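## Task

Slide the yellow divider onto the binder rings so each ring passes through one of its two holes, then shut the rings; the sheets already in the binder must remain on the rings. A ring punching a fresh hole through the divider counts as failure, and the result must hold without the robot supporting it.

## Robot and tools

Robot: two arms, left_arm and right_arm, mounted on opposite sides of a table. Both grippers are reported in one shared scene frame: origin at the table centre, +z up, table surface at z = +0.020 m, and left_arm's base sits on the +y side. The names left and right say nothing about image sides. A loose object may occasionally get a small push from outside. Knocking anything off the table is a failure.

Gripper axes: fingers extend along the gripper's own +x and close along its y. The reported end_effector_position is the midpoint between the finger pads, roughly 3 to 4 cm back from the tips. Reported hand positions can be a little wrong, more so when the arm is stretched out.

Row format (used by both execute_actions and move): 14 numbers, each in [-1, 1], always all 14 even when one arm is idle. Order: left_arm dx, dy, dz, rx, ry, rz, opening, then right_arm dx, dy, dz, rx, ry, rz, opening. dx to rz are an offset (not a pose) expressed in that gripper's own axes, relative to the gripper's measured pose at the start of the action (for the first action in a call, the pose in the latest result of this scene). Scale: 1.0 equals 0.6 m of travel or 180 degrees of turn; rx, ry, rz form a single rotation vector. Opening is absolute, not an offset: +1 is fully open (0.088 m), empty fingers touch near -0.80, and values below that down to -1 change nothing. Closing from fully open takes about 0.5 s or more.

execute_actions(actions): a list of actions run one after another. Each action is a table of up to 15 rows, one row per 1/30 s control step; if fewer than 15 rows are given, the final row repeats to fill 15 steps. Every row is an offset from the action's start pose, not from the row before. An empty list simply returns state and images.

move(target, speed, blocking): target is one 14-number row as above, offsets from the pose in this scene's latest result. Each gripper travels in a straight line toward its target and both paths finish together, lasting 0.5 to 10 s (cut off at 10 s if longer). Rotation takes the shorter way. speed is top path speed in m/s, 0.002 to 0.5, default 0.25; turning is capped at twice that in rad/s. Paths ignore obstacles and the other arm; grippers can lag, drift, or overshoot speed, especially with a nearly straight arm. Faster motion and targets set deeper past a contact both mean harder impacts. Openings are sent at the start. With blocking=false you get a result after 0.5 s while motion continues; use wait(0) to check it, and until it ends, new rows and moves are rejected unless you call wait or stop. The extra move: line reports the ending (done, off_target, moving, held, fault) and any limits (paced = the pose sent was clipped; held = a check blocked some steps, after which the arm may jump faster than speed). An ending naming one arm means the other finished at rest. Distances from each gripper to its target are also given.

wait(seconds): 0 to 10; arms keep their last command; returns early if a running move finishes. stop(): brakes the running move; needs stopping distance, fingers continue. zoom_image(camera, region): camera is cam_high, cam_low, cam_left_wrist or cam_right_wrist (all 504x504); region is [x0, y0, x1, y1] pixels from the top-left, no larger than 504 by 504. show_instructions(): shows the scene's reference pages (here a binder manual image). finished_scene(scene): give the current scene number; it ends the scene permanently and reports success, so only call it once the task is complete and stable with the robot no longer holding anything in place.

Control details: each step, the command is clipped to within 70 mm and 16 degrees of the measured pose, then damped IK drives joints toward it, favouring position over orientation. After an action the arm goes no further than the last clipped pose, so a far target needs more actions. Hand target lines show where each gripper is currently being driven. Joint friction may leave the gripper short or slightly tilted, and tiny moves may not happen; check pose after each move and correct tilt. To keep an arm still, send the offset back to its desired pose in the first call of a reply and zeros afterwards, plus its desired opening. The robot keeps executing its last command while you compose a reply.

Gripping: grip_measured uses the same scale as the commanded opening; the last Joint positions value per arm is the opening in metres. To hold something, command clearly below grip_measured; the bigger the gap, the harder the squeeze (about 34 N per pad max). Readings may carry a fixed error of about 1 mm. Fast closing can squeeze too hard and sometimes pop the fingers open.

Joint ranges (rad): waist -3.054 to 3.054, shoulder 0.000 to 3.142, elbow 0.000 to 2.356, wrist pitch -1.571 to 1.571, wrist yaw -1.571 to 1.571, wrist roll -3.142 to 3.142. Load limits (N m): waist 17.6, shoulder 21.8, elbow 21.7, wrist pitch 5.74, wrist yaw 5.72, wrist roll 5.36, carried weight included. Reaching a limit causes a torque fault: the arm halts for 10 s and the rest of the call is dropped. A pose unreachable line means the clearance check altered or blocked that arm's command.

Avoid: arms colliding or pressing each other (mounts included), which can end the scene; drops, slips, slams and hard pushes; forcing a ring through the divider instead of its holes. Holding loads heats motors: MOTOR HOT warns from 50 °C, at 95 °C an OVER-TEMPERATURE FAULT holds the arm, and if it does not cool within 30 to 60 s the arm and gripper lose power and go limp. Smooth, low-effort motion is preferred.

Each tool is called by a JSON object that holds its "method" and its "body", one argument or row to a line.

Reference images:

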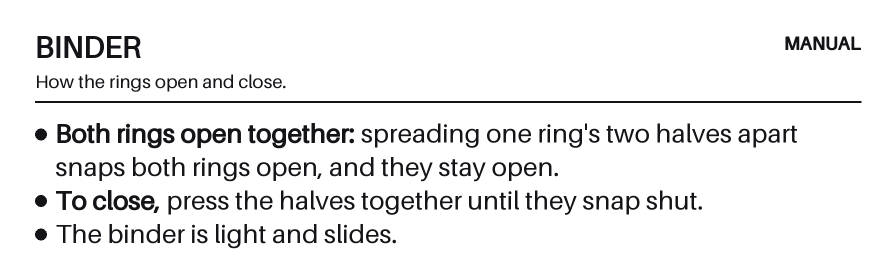

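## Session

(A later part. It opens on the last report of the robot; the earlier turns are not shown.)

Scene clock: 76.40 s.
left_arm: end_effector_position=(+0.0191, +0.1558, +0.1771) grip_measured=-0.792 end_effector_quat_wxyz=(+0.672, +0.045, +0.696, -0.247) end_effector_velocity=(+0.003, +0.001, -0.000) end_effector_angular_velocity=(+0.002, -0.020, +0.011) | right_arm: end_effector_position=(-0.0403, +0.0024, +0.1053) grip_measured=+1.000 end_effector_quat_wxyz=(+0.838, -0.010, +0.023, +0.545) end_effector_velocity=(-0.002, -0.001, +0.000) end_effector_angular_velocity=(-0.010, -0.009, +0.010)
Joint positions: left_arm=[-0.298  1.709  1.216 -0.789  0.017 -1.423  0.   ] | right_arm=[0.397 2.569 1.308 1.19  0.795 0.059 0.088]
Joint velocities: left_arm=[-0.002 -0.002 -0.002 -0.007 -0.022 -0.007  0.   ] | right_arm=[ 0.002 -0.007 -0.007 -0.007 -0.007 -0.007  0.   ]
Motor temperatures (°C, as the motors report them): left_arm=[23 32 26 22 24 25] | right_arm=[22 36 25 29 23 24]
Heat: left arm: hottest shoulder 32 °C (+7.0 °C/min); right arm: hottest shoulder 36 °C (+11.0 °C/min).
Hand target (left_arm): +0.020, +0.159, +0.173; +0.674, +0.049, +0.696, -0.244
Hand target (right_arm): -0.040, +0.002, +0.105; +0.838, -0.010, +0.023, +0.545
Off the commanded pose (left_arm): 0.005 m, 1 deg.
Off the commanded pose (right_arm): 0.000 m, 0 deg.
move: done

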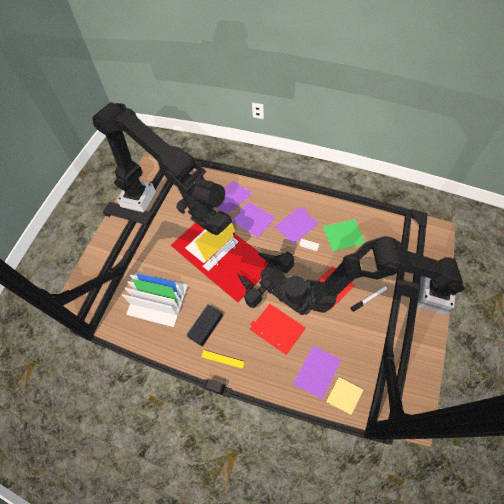

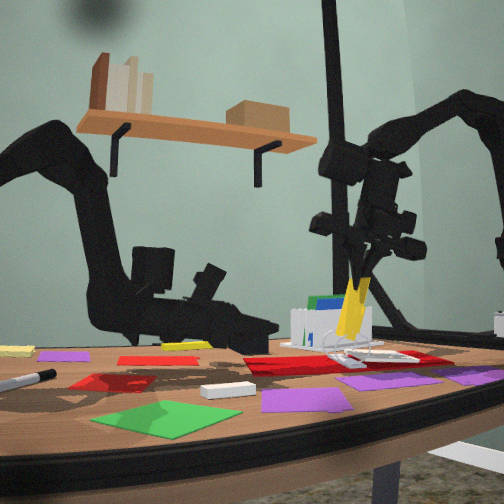

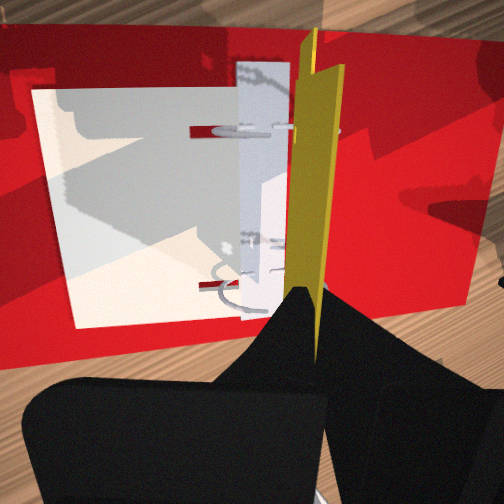

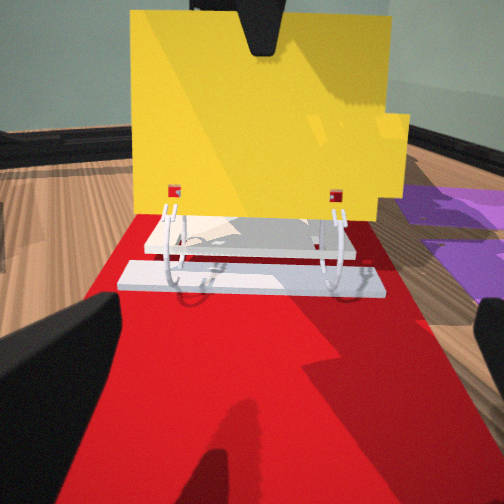

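{"method": "move", "body": {
  "target": [0.0005,0.0073,-0.0005,0,0,0.0064,-0.95, 0,0,0,0,0,0,1],
  "speed": 0.015
}}

{"method": "zoom_image", "body": {
  "camera": "cam_right_wrist",
  "region": [140, 160, 370, 260]
}}

{"method": "zoom_image", "body": {
  "camera": "cam_left_wrist",
  "region": [160, 90, 400, 330]
}}

Scene clock: 78.07 s.
left_arm: end_effector_position=(+0.0201, +0.1593, +0.1761) grip_measured=-0.792 end_effector_quat_wxyz=(+0.673, +0.051, +0.697, -0.241) end_effector_velocity=(-0.001, +0.002, +0.001) end_effector_angular_velocity=(-0.001, -0.013, -0.027) | right_arm: end_effector_position=(-0.0403, +0.0024, +0.1053) grip_measured=+1.000 end_effector_quat_wxyz=(+0.838, -0.010, +0.023, +0.545) end_effector_velocity=(-0.000, -0.001, -0.001) end_effector_angular_velocity=(-0.010, -0.010, -0.005)
Joint positions: left_arm=[-0.298  1.709  1.216 -0.806  0.017 -1.423  0.   ] | right_arm=[0.397 2.569 1.308 1.19  0.795 0.059 0.088]
Joint velocities: left_arm=[-0.007 -0.007 -0.002 -0.007 -0.007  0.022  0.   ] | right_arm=[ 0.002 -0.002 -0.002 -0.007  0.007 -0.007  0.   ]
Motor temperatures (°C, as the motors report them): left_arm=[23 31 26 22 24 25] | right_arm=[22 36 25 30 23 24]
Heat: left arm: hottest shoulder 31 °C (+6.1 °C/min); right arm: hottest shoulder 36 °C (+10.1 °C/min).
Hand target (left_arm): +0.021, +0.160, +0.176; +0.675, +0.052, +0.696, -0.241
Hand target (right_arm): -0.040, +0.002, +0.105; +0.838, -0.010, +0.023, +0.545
Off the commanded pose (left_arm): 0.001 m, 0 deg.
Off the commanded pose (right_arm): 0.000 m, 0 deg.
move: done

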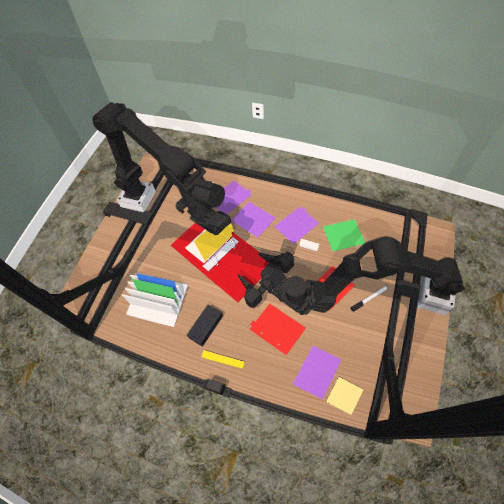

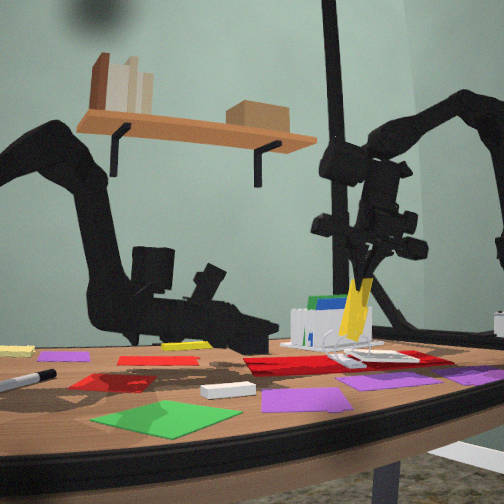

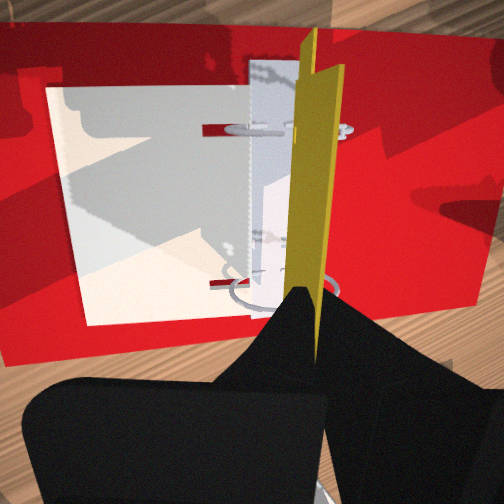

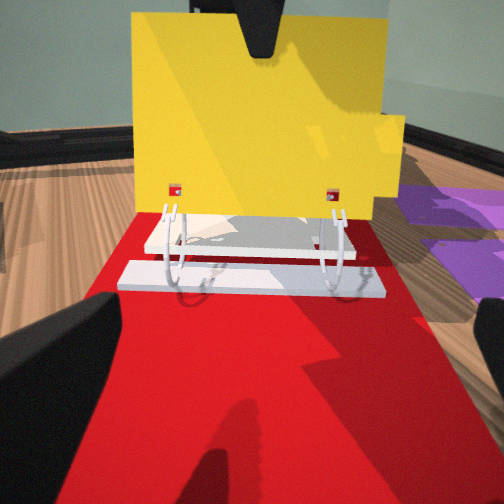

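Region (140, 160, 370, 260) of cam_right_wrist's 504x504 image, scaled by 2.191, with more detail than that image has; it fills the top 219 rows of this view, and the rest is white.

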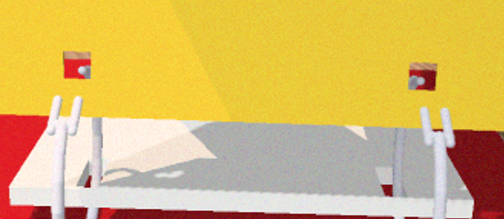

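Region (160, 90, 400, 330) of cam_left_wrist's 504x504 image, scaled by 2.100, with more detail than that image has.

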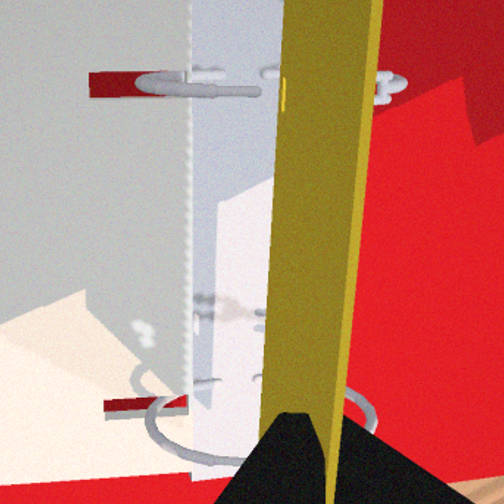

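{"method": "move", "body": {
  "target": [0.009,0.0145,-0.001,0,0,0.008,-0.95, 0,0,0,0,0,0,1],
  "speed": 0.012
}}

{"method": "zoom_image", "body": {
  "camera": "cam_right_wrist",
  "region": [140, 160, 370, 260]
}}

{"method": "zoom_image", "body": {
  "camera": "cam_left_wrist",
  "region": [160, 90, 400, 330]
}}

Scene clock: 80.57 s.
left_arm: end_effector_position=(+0.0210, +0.1627, +0.1722) grip_measured=-0.792 end_effector_quat_wxyz=(+0.674, +0.056, +0.697, -0.237) end_effector_velocity=(+0.002, -0.002, +0.000) end_effector_angular_velocity=(-0.012, -0.017, +0.010) | right_arm: end_effector_position=(-0.0403, +0.0024, +0.1053) grip_measured=+1.000 end_effector_quat_wxyz=(+0.838, -0.010, +0.023, +0.545) end_effector_velocity=(+0.002, -0.000, +0.004) end_effector_angular_velocity=(+0.015, +0.011, -0.010)
Joint positions: left_arm=[-0.298  1.709  1.203 -0.806  0.017 -1.423  0.   ] | right_arm=[0.397 2.569 1.308 1.19  0.795 0.059 0.088]
Joint velocities: left_arm=[-0.002 -0.002 -0.002  0.007 -0.022 -0.007 -0.   ] | right_arm=[-0.002 -0.007 -0.002  0.007  0.007  0.007  0.   ]
Motor temperatures (°C, as the motors report them): left_arm=[23 31 26 22 24 25] | right_arm=[22 36 25 30 23 24]
Heat: left arm: hottest shoulder 31 °C (+6.0 °C/min); right arm: hottest shoulder 36 °C (+10.0 °C/min).
Hand target (left_arm): +0.022, +0.166, +0.169; +0.676, +0.060, +0.696, -0.233
Hand target (right_arm): -0.040, +0.002, +0.105; +0.838, -0.010, +0.023, +0.545
Off the commanded pose (left_arm): 0.005 m, 1 deg.
Off the commanded pose (right_arm): 0.000 m, 0 deg.
move: done

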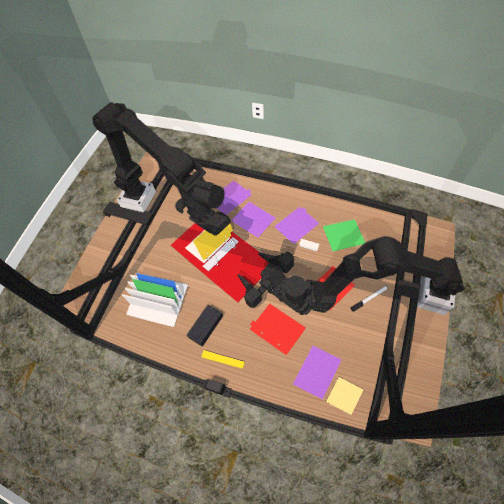

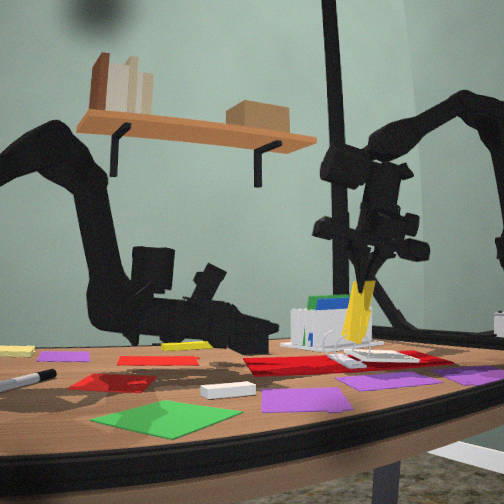

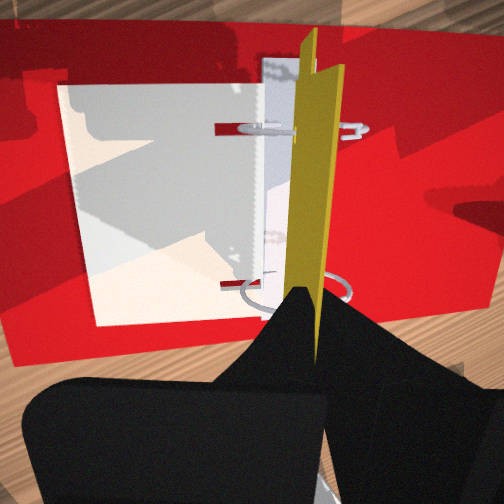

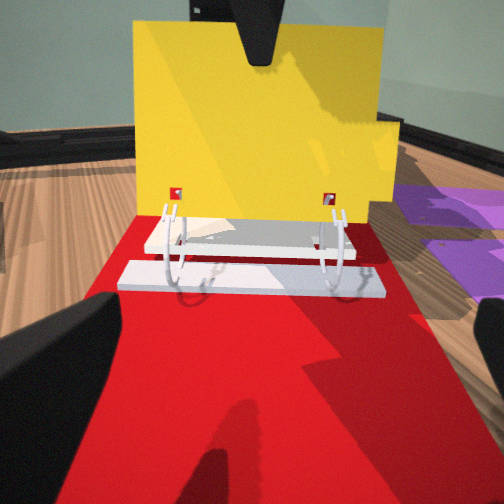

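Region (140, 160, 370, 260) of cam_right_wrist's 504x504 image, scaled by 2.191, with more detail than that image has; it fills the top 219 rows of this view, and the rest is white.

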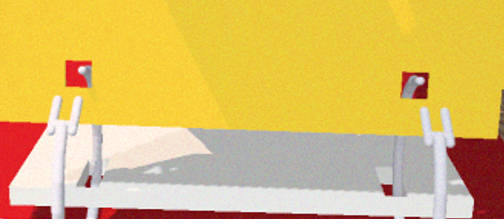

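Region (160, 90, 400, 330) of cam_left_wrist's 504x504 image, scaled by 2.100, with more detail than that image has.

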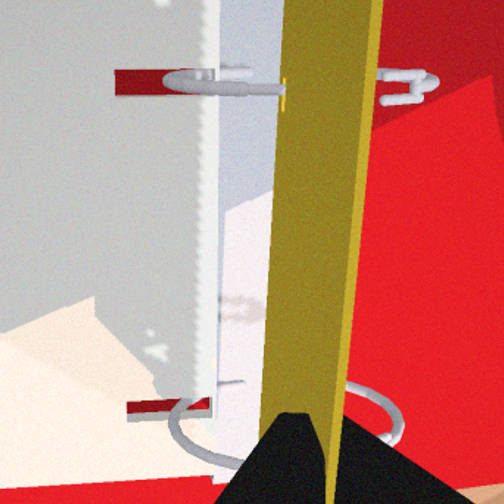

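{"method": "move", "body": {
  "target": [0.0,0.0075,0.0025,0,0,0.0066,-0.95, 0,0,0,0,0,0,1],
  "speed": 0.012
}}

{"method": "zoom_image", "body": {
  "camera": "cam_right_wrist",
  "region": [140, 160, 370, 260]
}}

{"method": "zoom_image", "body": {
  "camera": "cam_low",
  "region": [310, 280, 410, 380]
}}

Scene clock: 82.17 s.
left_arm: end_effector_position=(+0.0227, +0.1664, +0.1713) grip_measured=-0.792 end_effector_quat_wxyz=(+0.676, +0.063, +0.697, -0.231) end_effector_velocity=(+0.003, +0.008, -0.002) end_effector_angular_velocity=(+0.031, -0.025, +0.019) | right_arm: end_effector_position=(-0.0403, +0.0024, +0.1053) grip_measured=+1.000 end_effector_quat_wxyz=(+0.838, -0.010, +0.023, +0.545) end_effector_velocity=(+0.000, +0.000, +0.002) end_effector_angular_velocity=(+0.004, -0.003, +0.005)
Joint positions: left_arm=[-0.296  1.709  1.203 -0.825  0.017 -1.421  0.   ] | right_arm=[0.397 2.569 1.308 1.19  0.795 0.059 0.088]
Joint velocities: left_arm=[-0.007 -0.002 -0.002 -0.037 -0.022 -0.022 -0.   ] | right_arm=[-0.002 -0.002 -0.002  0.007 -0.007 -0.007  0.   ]
Motor temperatures (°C, as the motors report them): left_arm=[23 31 26 22 24 25] | right_arm=[22 36 25 30 23 24]
Heat: left arm: hottest shoulder 31 °C (+6.1 °C/min); right arm: hottest shoulder 36 °C (+10.1 °C/min).
Hand target (left_arm): +0.024, +0.166, +0.171; +0.677, +0.063, +0.697, -0.230
Hand target (right_arm): -0.040, +0.002, +0.105; +0.838, -0.010, +0.023, +0.545
Off the commanded pose (left_arm): 0.001 m, 0 deg.
Off the commanded pose (right_arm): 0.000 m, 0 deg.
move: done

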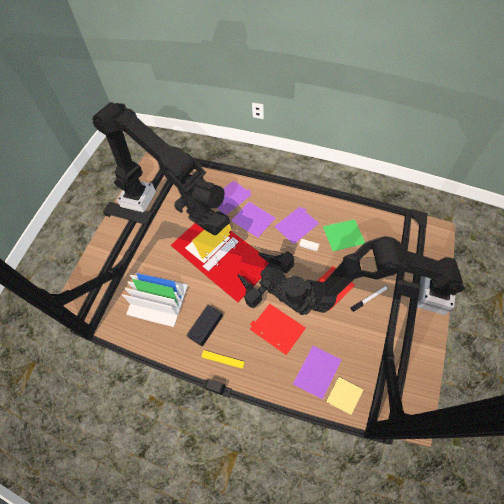

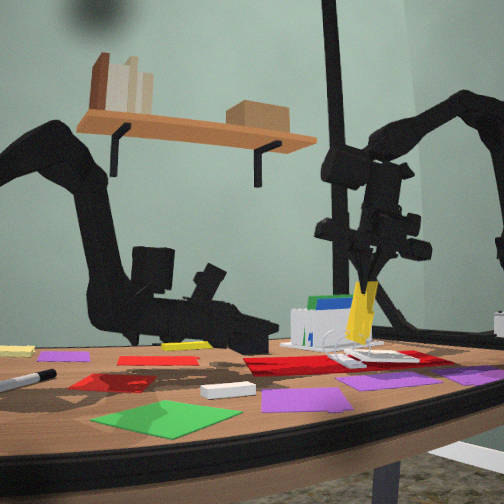

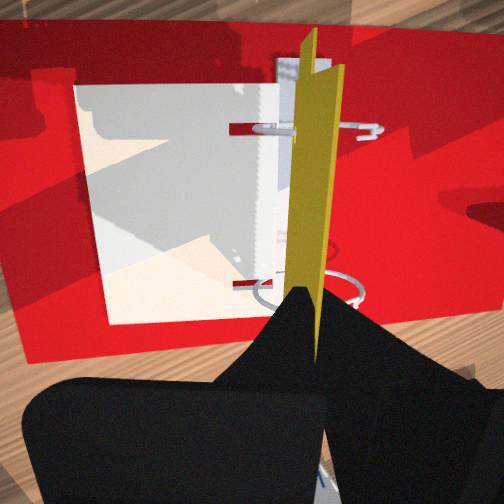

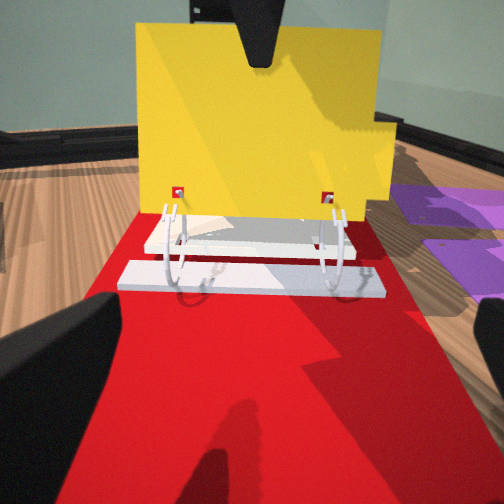

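Region (140, 160, 370, 260) of cam_right_wrist's 504x504 image, scaled by 2.191, with more detail than that image has; it fills the top 219 rows of this view, and the rest is white.

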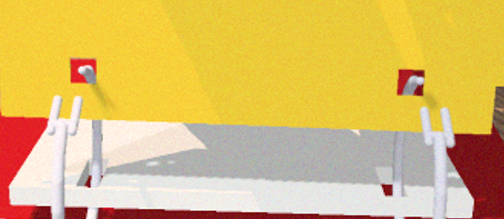

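Region (310, 280, 410, 380) of cam_low's 504x504 image, scaled by 5.040, with more detail than that image has.

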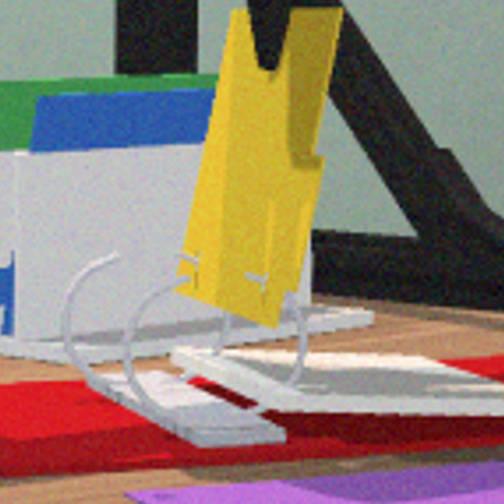

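{"method": "execute_actions", "body": {
  "actions": [
    [[0,0,0,0,0,0,-0.85,0,0,0,0,0,0,1],[0,0,0,0,0,0,-0.8,0,0,0,0,0,0,1],[0,0,0,0,0,0,-0.78,0,0,0,0,0,0,1],[0,0,0,0,0,0,-0.76,0,0,0,0,0,0,1],[0,0,0,0,0,0,-0.74,0,0,0,0,0,0,1],[0,0,0,0,0,0,-0.72,0,0,0,0,0,0,1],[0,0,0,0,0,0,-0.70,0,0,0,0,0,0,1],[0,0,0,0,0,0,-0.68,0,0,0,0,0,0,1],[0,0,0,0,0,0,-0.66,0,0,0,0,0,0,1],[0,0,0,0,0,0,-0.64,0,0,0,0,0,0,1],[0,0,0,0,0,0,-0.62,0,0,0,0,0,0,1],[0,0,0,0,0,0,-0.60,0,0,0,0,0,0,1],[0,0,0,0,0,0,-0.58,0,0,0,0,0,0,1],[0,0,0,0,0,0,-0.56,0,0,0,0,0,0,1],[0,0,0,0,0,0,-0.55,0,0,0,0,0,0,1]]
  ]
}}

{"method": "zoom_image", "body": {
  "camera": "cam_low",
  "region": [310, 260, 430, 380]
}}

Scene clock: 86.30 s.
left_arm: end_effector_position=(+0.0228, +0.1665, +0.1712) grip_measured=-0.590 end_effector_quat_wxyz=(+0.676, +0.063, +0.697, -0.231) end_effector_velocity=(-0.001, +0.003, -0.002) end_effector_angular_velocity=(+0.009, -0.012, -0.013) | right_arm: end_effector_position=(-0.0403, +0.0024, +0.1053) grip_measured=+1.000 end_effector_quat_wxyz=(+0.838, -0.010, +0.023, +0.545) end_effector_velocity=(+0.001, +0.000, -0.003) end_effector_angular_velocity=(-0.012, +0.012, +0.004)
Joint positions: left_arm=[-0.296  1.709  1.203 -0.826  0.017 -1.421  0.01 ] | right_arm=[0.397 2.569 1.308 1.19  0.795 0.059 0.088]
Joint velocities: left_arm=[-0.007  0.002 -0.002 -0.007 -0.007  0.007  0.025] | right_arm=[-0.002 -0.002 -0.002 -0.022 -0.007  0.022  0.   ]
Motor temperatures (°C, as the motors report them): left_arm=[23 31 26 22 24 25] | right_arm=[22 37 25 30 23 24]
Heat: left arm: hottest shoulder 31 °C (+6.1 °C/min); right arm: hottest shoulder 37 °C (+10.2 °C/min).
Hand target (left_arm): +0.023, +0.166, +0.171; +0.676, +0.063, +0.697, -0.231
Hand target (right_arm): -0.040, +0.002, +0.105; +0.838, -0.010, +0.023, +0.545
Off the commanded pose (left_arm): 0.000 m, 0 deg.
Off the commanded pose (right_arm): 0.000 m, 0 deg.

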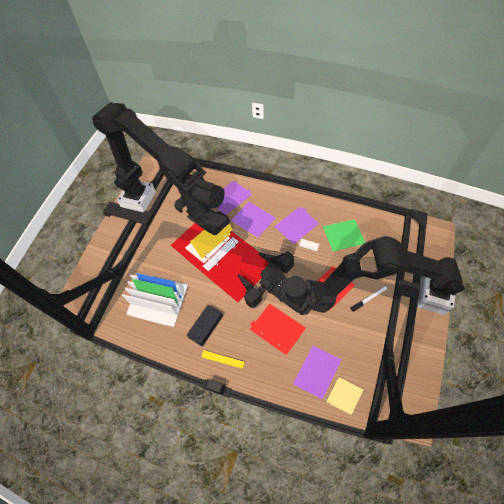

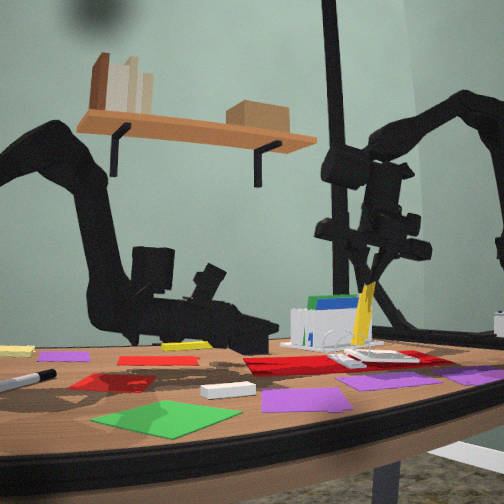

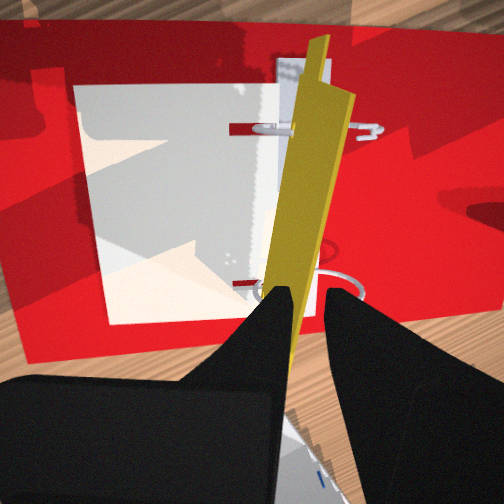

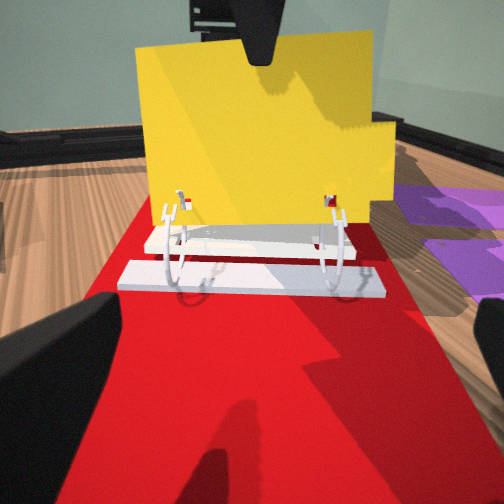

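Region (310, 260, 430, 380) of cam_low's 504x504 image, scaled by 4.200, with more detail than that image has.

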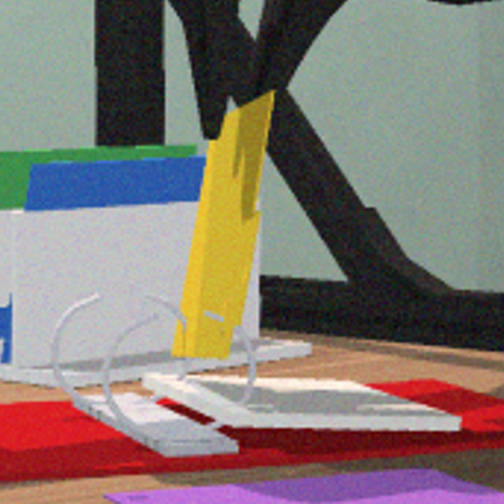

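{"method": "move", "body": {
  "target": [0.03,0.08,0,0,0,-0.105,-0.5, 0,0,0,0,0,0,1],
  "speed": 0.08
}}

{"method": "zoom_image", "body": {
  "camera": "cam_low",
  "region": [310, 250, 450, 380]
}}

Scene clock: 89.20 s.
left_arm: end_effector_position=(+0.0397, +0.2018, +0.1439) grip_measured=-0.500 end_effector_quat_wxyz=(+0.631, -0.054, +0.696, -0.338) end_effector_velocity=(-0.002, -0.000, +0.001) end_effector_angular_velocity=(-0.014, +0.013, -0.000) | right_arm: end_effector_position=(-0.0403, +0.0024, +0.1053) grip_measured=+1.000 end_effector_quat_wxyz=(+0.838, -0.010, +0.023, +0.545) end_effector_velocity=(+0.001, -0.000, +0.003) end_effector_angular_velocity=(+0.004, -0.003, +0.005)
Joint positions: left_arm=[-0.239  1.398  0.662 -0.271  0.089 -1.386  0.015] | right_arm=[0.397 2.569 1.308 1.19  0.795 0.059 0.088]
Joint velocities: left_arm=[-0.002 -0.007 -0.012  0.022  0.007 -0.007  0.   ] | right_arm=[-0.002 -0.007 -0.007  0.007 -0.007 -0.007  0.   ]
Motor temperatures (°C, as the motors report them): left_arm=[23 31 26 22 24 25] | right_arm=[22 37 25 30 23 24]
Heat: left arm: hottest shoulder 31 °C (+6.0 °C/min); right arm: hottest shoulder 37 °C (+10.0 °C/min).
Hand target (left_arm): +0.040, +0.205, +0.143; +0.629, -0.053, +0.698, -0.338
Hand target (right_arm): -0.040, +0.002, +0.105; +0.838, -0.010, +0.023, +0.545
Off the commanded pose (left_arm): 0.004 m, 0 deg.
Off the commanded pose (right_arm): 0.000 m, 0 deg.
move: done

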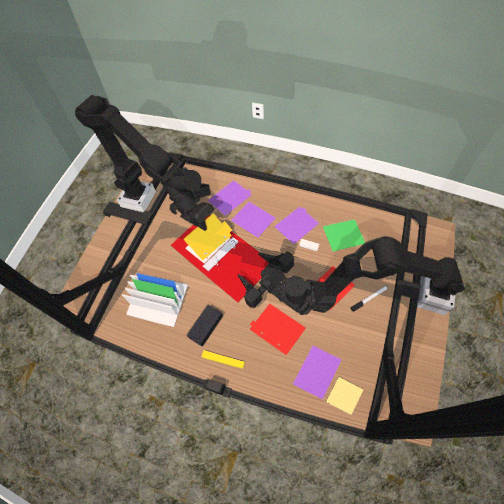

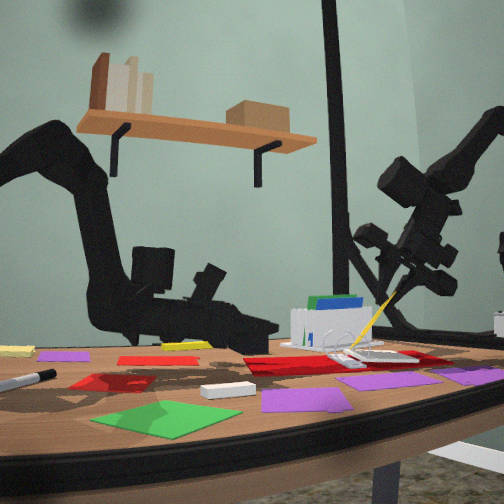

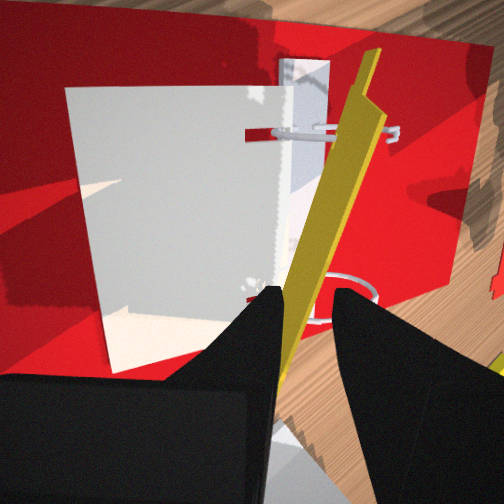

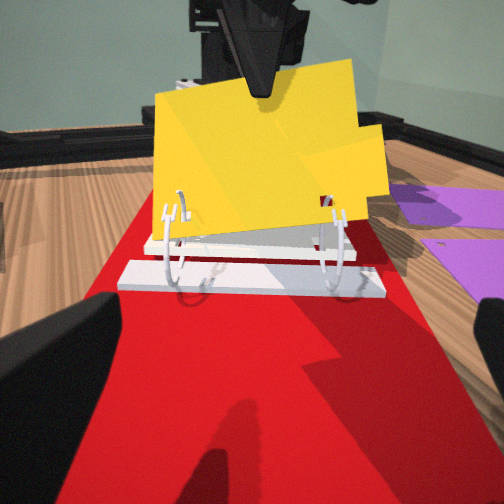

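Region (310, 250, 450, 380) of cam_low's 504x504 image, scaled by 3.600, with more detail than that image has; it fills the top 468 rows of this view, and the rest is white.

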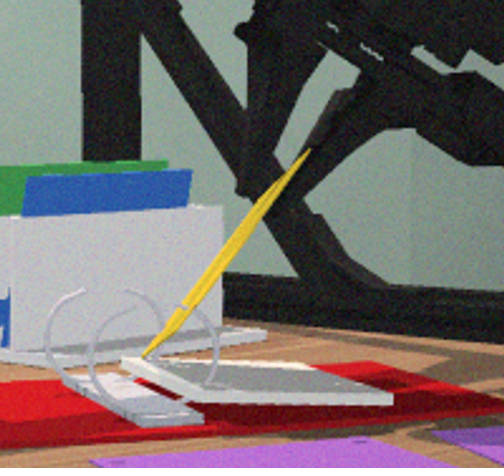

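{"method": "zoom_image", "body": {
  "camera": "cam_right_wrist",
  "region": [290, 170, 380, 240]
}}

Region (290, 170, 380, 240) of cam_right_wrist's 504x504 image, scaled by 5.600, with more detail than that image has.

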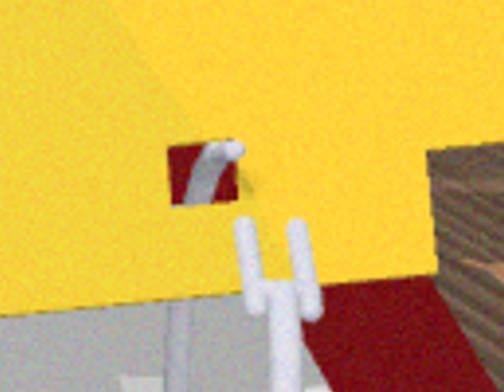

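{"method": "execute_actions", "body": {
  "actions": [
    [[0,0.002,0,0,0,0,-0.5,0,0,0,0,0,0,1],[0,0.004,0,0,0,0,-0.5,0,0,0,0,0,0,1],[0,0.006,0,0,0,0,-0.52,0,0,0,0,0,0,1],[0,0.007,0,0,0,0,-0.54,0,0,0,0,0,0,1],[0,0.008,0,0,0,0,-0.56,0,0,0,0,0,0,1],[0,0.009,0,0,0,0,-0.58,0,0,0,0,0,0,1],[0,0.010,0,0,0,0,-0.60,0,0,0,0,0,0,1],[0,0.011,0,0,0,0,-0.62,0,0,0,0,0,0,1],[0,0.012,0,0,0,0,-0.64,0,0,0,0,0,0,1],[0,0.013,0,0,0,0,-0.66,0,0,0,0,0,0,1],[0,0.014,0,0,0,0,-0.68,0,0,0,0,0,0,1],[0,0.015,0,0,0,0,-0.70,0,0,0,0,0,0,1],[0,0.016,0,0,0,0,-0.71,0,0,0,0,0,0,1],[0,0.016,0,0,0,0,-0.72,0,0,0,0,0,0,1],[0,0.016,0,0,0,0,-0.73,0,0,0,0,0,0,1]]
  ]
}}

{"method": "wait", "body": {
  "seconds": 0.3
}}

Scene clock: 91.53 s.
left_arm: end_effector_position=(+0.0409, +0.2044, +0.1425) grip_measured=-0.694 end_effector_quat_wxyz=(+0.630, -0.056, +0.695, -0.342) end_effector_velocity=(+0.002, +0.003, +0.014) end_effector_angular_velocity=(-0.036, +0.005, +0.013) | right_arm: end_effector_position=(-0.0403, +0.0024, +0.1053) grip_measured=+1.000 end_effector_quat_wxyz=(+0.838, -0.010, +0.023, +0.545) end_effector_velocity=(+0.001, +0.001, -0.003) end_effector_angular_velocity=(-0.015, -0.010, +0.015)
Joint positions: left_arm=[-0.236  1.384  0.639 -0.253  0.091 -1.381  0.005] | right_arm=[0.397 2.569 1.308 1.19  0.795 0.059 0.088]
Joint velocities: left_arm=[ 0.002 -0.066 -0.007 -0.022 -0.007 -0.007 -0.024] | right_arm=[-0.007  0.002 -0.002 -0.007 -0.022 -0.007  0.   ]
Motor temperatures (°C, as the motors report them): left_arm=[23 30 26 22 24 25] | right_arm=[22 37 25 30 23 24]
Heat: left arm: hottest shoulder 30 °C (+3.0 °C/min); right arm: hottest shoulder 37 °C (+9.1 °C/min).
Hand target (left_arm): +0.043, +0.209, +0.139; +0.631, -0.054, +0.696, -0.338
Hand target (right_arm): -0.040, +0.002, +0.105; +0.838, -0.010, +0.023, +0.545
Off the commanded pose (left_arm): 0.006 m, 1 deg.
Off the commanded pose (right_arm): 0.000 m, 0 deg.

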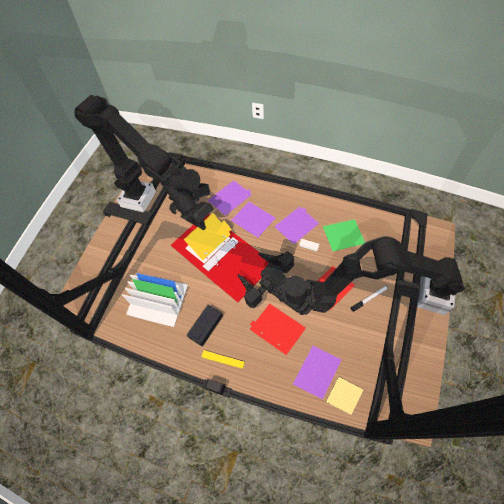

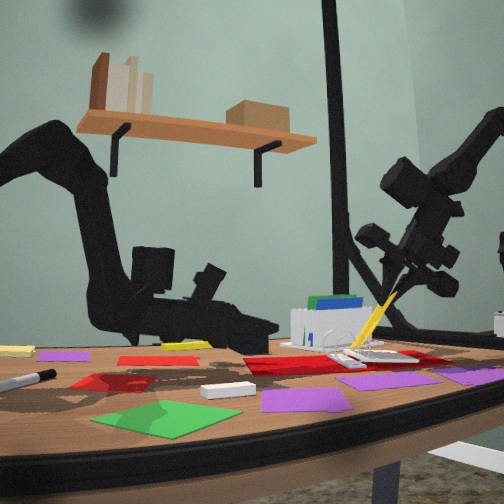

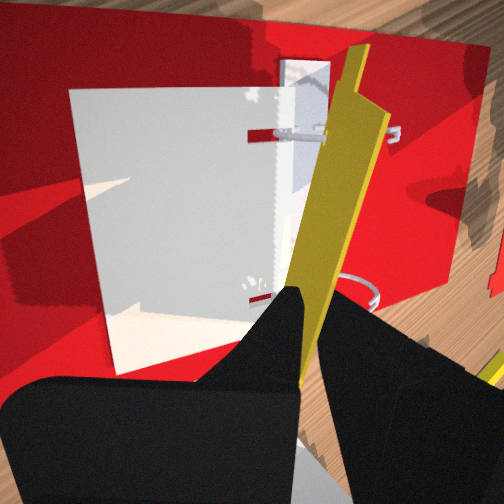

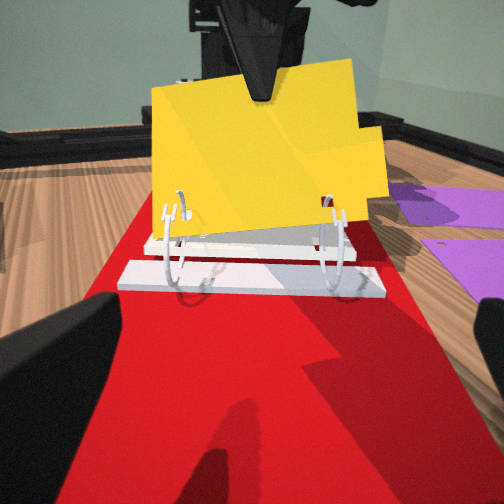

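Scene clock: 91.83 s.
left_arm: end_effector_position=(+0.0417, +0.2059, +0.1411) grip_measured=-0.728 end_effector_quat_wxyz=(+0.630, -0.055, +0.695, -0.341) end_effector_velocity=(+0.003, +0.001, -0.001) end_effector_angular_velocity=(+0.008, -0.008, +0.028) | right_arm: end_effector_position=(-0.0403, +0.0024, +0.1053) grip_measured=+1.000 end_effector_quat_wxyz=(+0.838, -0.010, +0.023, +0.545) end_effector_velocity=(+0.000, +0.001, -0.001) end_effector_angular_velocity=(-0.019, -0.013, +0.005)
Joint positions: left_arm=[-0.234  1.383  0.634 -0.253  0.091 -1.381  0.003] | right_arm=[0.397 2.569 1.308 1.19  0.795 0.059 0.088]
Joint velocities: left_arm=[-0.002 -0.002 -0.002 -0.007 -0.022 -0.022 -0.001] | right_arm=[-0.002 -0.007 -0.002 -0.022 -0.007 -0.007  0.   ]
Motor temperatures (°C, as the motors report them): left_arm=[23 30 26 22 24 25] | right_arm=[22 37 25 30 23 24]
Heat: left arm: hottest shoulder 30 °C (+3.0 °C/min); right arm: hottest shoulder 37 °C (+9.1 °C/min).
Hand target (left_arm): +0.043, +0.209, +0.139; +0.631, -0.054, +0.696, -0.338
Hand target (right_arm): -0.040, +0.002, +0.105; +0.838, -0.010, +0.023, +0.545
Off the commanded pose (left_arm): 0.004 m, 0 deg.
Off the commanded pose (right_arm): 0.000 m, 0 deg.
wait: 0.30 s; at rest by 0.27 s

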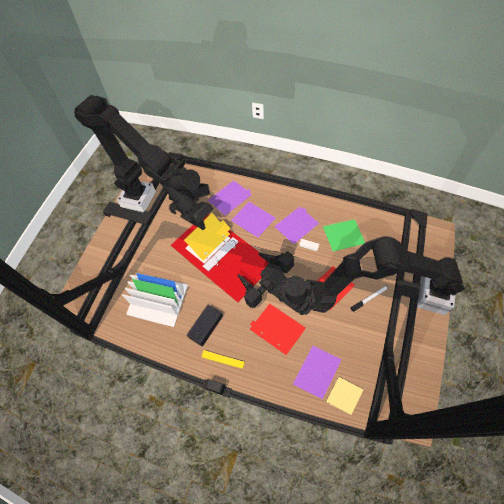

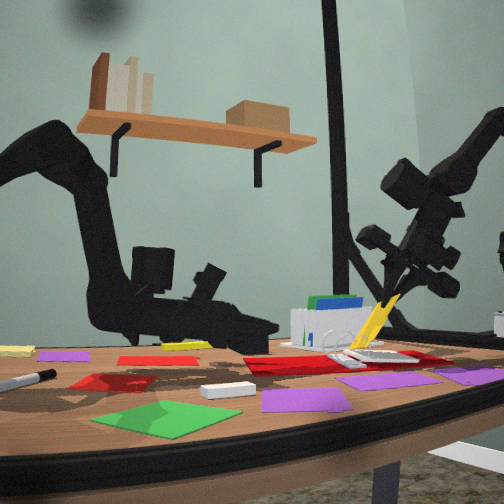

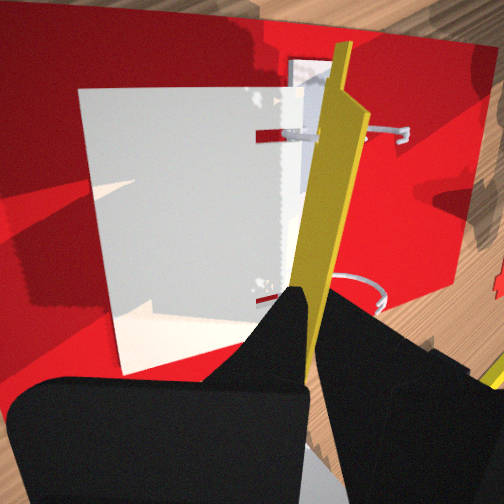

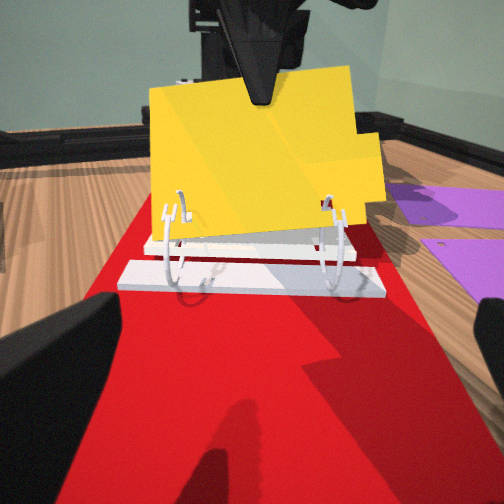

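{"method": "move", "body": {
  "target": [0.014,0.07,0,0,0,-0.067,-0.64, 0,0,0,0,0,0,1],
  "speed": 0.07
}}

{"method": "zoom_image", "body": {
  "camera": "cam_low",
  "region": [310, 250, 480, 390]
}}

Scene clock: 94.27 s.
left_arm: end_effector_position=(+0.0543, +0.2306, +0.1127) grip_measured=-0.640 end_effector_quat_wxyz=(+0.593, -0.129, +0.684, -0.404) end_effector_velocity=(-0.001, -0.003, +0.005) end_effector_angular_velocity=(-0.032, -0.006, -0.018) | right_arm: end_effector_position=(-0.0403, +0.0024, +0.1053) grip_measured=+1.000 end_effector_quat_wxyz=(+0.838, -0.010, +0.023, +0.545) end_effector_velocity=(+0.000, +0.000, -0.001) end_effector_angular_velocity=(-0.016, -0.022, +0.006)
Joint positions: left_arm=[-0.166  1.292  0.29   0.202  0.171 -1.355  0.008] | right_arm=[0.397 2.569 1.308 1.19  0.795 0.059 0.088]
Joint velocities: left_arm=[ 0.002 -0.007 -0.002  0.022  0.007  0.022 -0.   ] | right_arm=[-0.002 -0.002 -0.002 -0.007 -0.007 -0.022  0.   ]
Motor temperatures (°C, as the motors report them): left_arm=[23 30 26 22 24 25] | right_arm=[22 38 25 30 23 24]
Heat: left arm: hottest shoulder 30 °C (+2.0 °C/min); right arm: hottest shoulder 38 °C (+10.0 °C/min).
Hand target (left_arm): +0.055, +0.234, +0.111; +0.591, -0.128, +0.686, -0.405
Hand target (right_arm): -0.040, +0.002, +0.105; +0.838, -0.010, +0.023, +0.545
Off the commanded pose (left_arm): 0.003 m, 0 deg.
Off the commanded pose (right_arm): 0.000 m, 0 deg.
move: done

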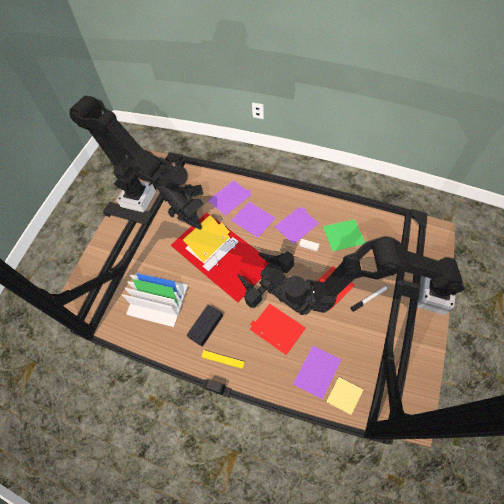

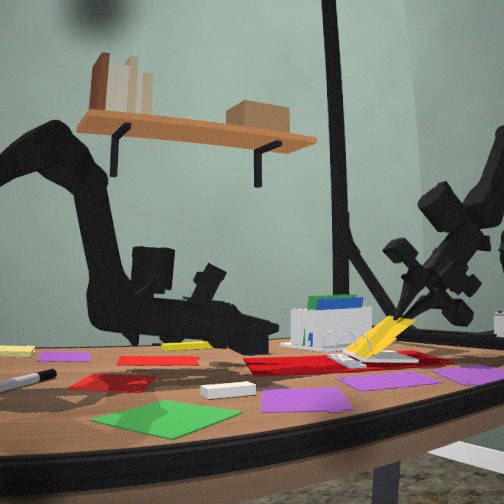

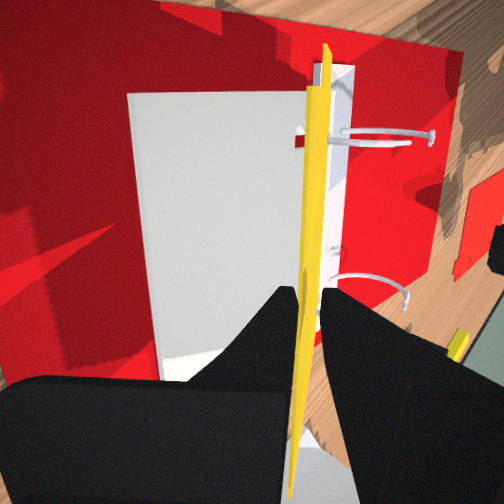

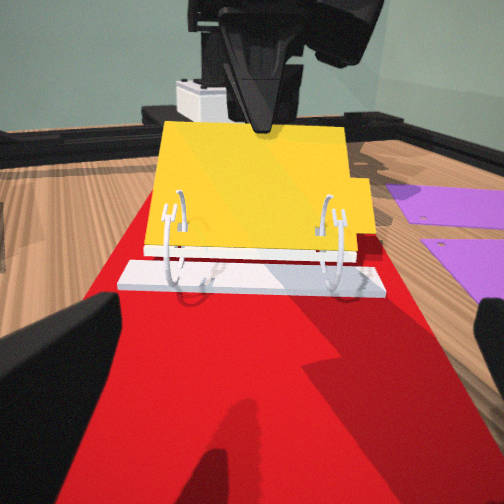

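Region (310, 250, 480, 390) of cam_low's 504x504 image, scaled by 2.965, with more detail than that image has; it fills the top 415 rows of this view, and the rest is white.

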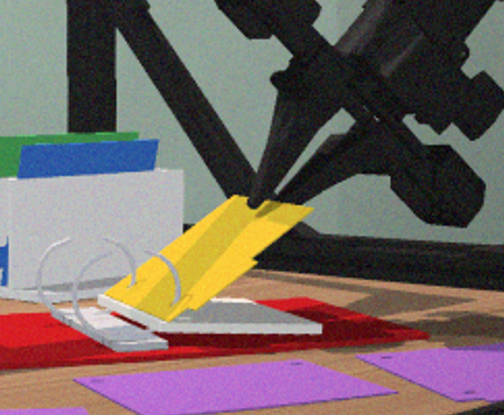

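{"method": "move", "body": {
  "target": [0.031,0.043,0,0,0,0.0,-0.52, 0,0,0,0,0,0,1],
  "speed": 0.05
}}

{"method": "zoom_image", "body": {
  "camera": "cam_low",
  "region": [310, 250, 480, 390]
}}

Scene clock: 96.30 s.
left_arm: end_effector_position=(+0.0566, +0.2308, +0.0860) grip_measured=-0.520 end_effector_quat_wxyz=(+0.592, -0.135, +0.681, -0.409) end_effector_velocity=(+0.000, -0.001, -0.001) end_effector_angular_velocity=(-0.002, +0.011, +0.018) | right_arm: end_effector_position=(-0.0403, +0.0024, +0.1053) grip_measured=+1.000 end_effector_quat_wxyz=(+0.838, -0.010, +0.023, +0.545) end_effector_velocity=(+0.004, -0.000, -0.005) end_effector_angular_velocity=(-0.028, -0.016, +0.000)
Joint positions: left_arm=[-0.156  1.454  0.22   0.45   0.174 -1.349  0.014] | right_arm=[0.397 2.569 1.308 1.19  0.795 0.059 0.088]
Joint velocities: left_arm=[-0.002  0.012 -0.002  0.022 -0.007 -0.022  0.   ] | right_arm=[-0.007 -0.002 -0.007 -0.022 -0.007 -0.007  0.   ]
Motor temperatures (°C, as the motors report them): left_arm=[23 30 26 23 24 25] | right_arm=[22 38 25 30 23 24]
Heat: left arm: hottest shoulder 30 °C (+2.0 °C/min); right arm: hottest shoulder 38 °C (+10.0 °C/min).
Hand target (left_arm): +0.057, +0.235, +0.081; +0.593, -0.129, +0.684, -0.404
Hand target (right_arm): -0.040, +0.002, +0.105; +0.838, -0.010, +0.023, +0.545
Off the commanded pose (left_arm): 0.006 m, 1 deg.
Off the commanded pose (right_arm): 0.000 m, 0 deg.
move: done

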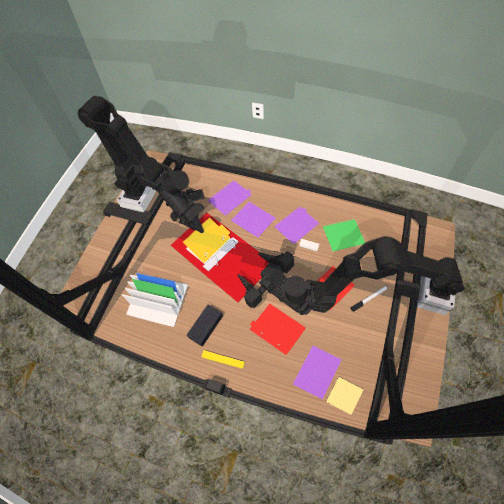

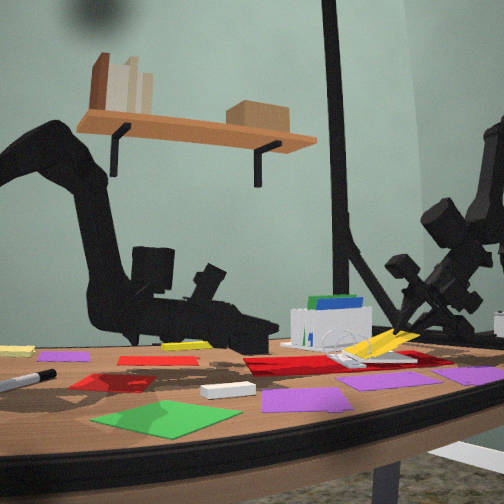

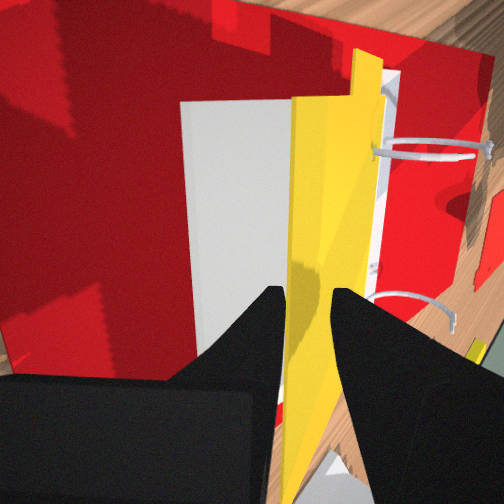

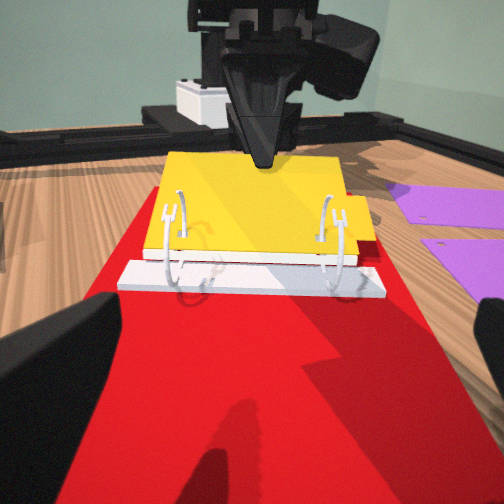

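Region (310, 250, 480, 390) of cam_low's 504x504 image, scaled by 2.965, with more detail than that image has; it fills the top 415 rows of this view, and the rest is white.

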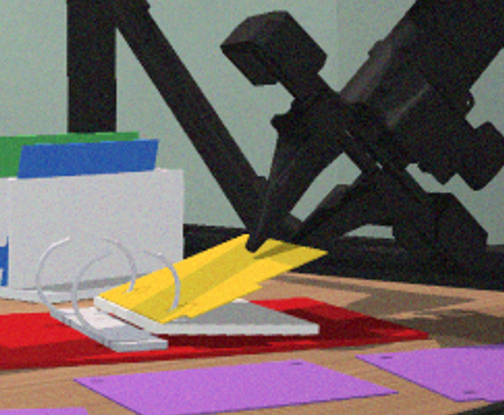

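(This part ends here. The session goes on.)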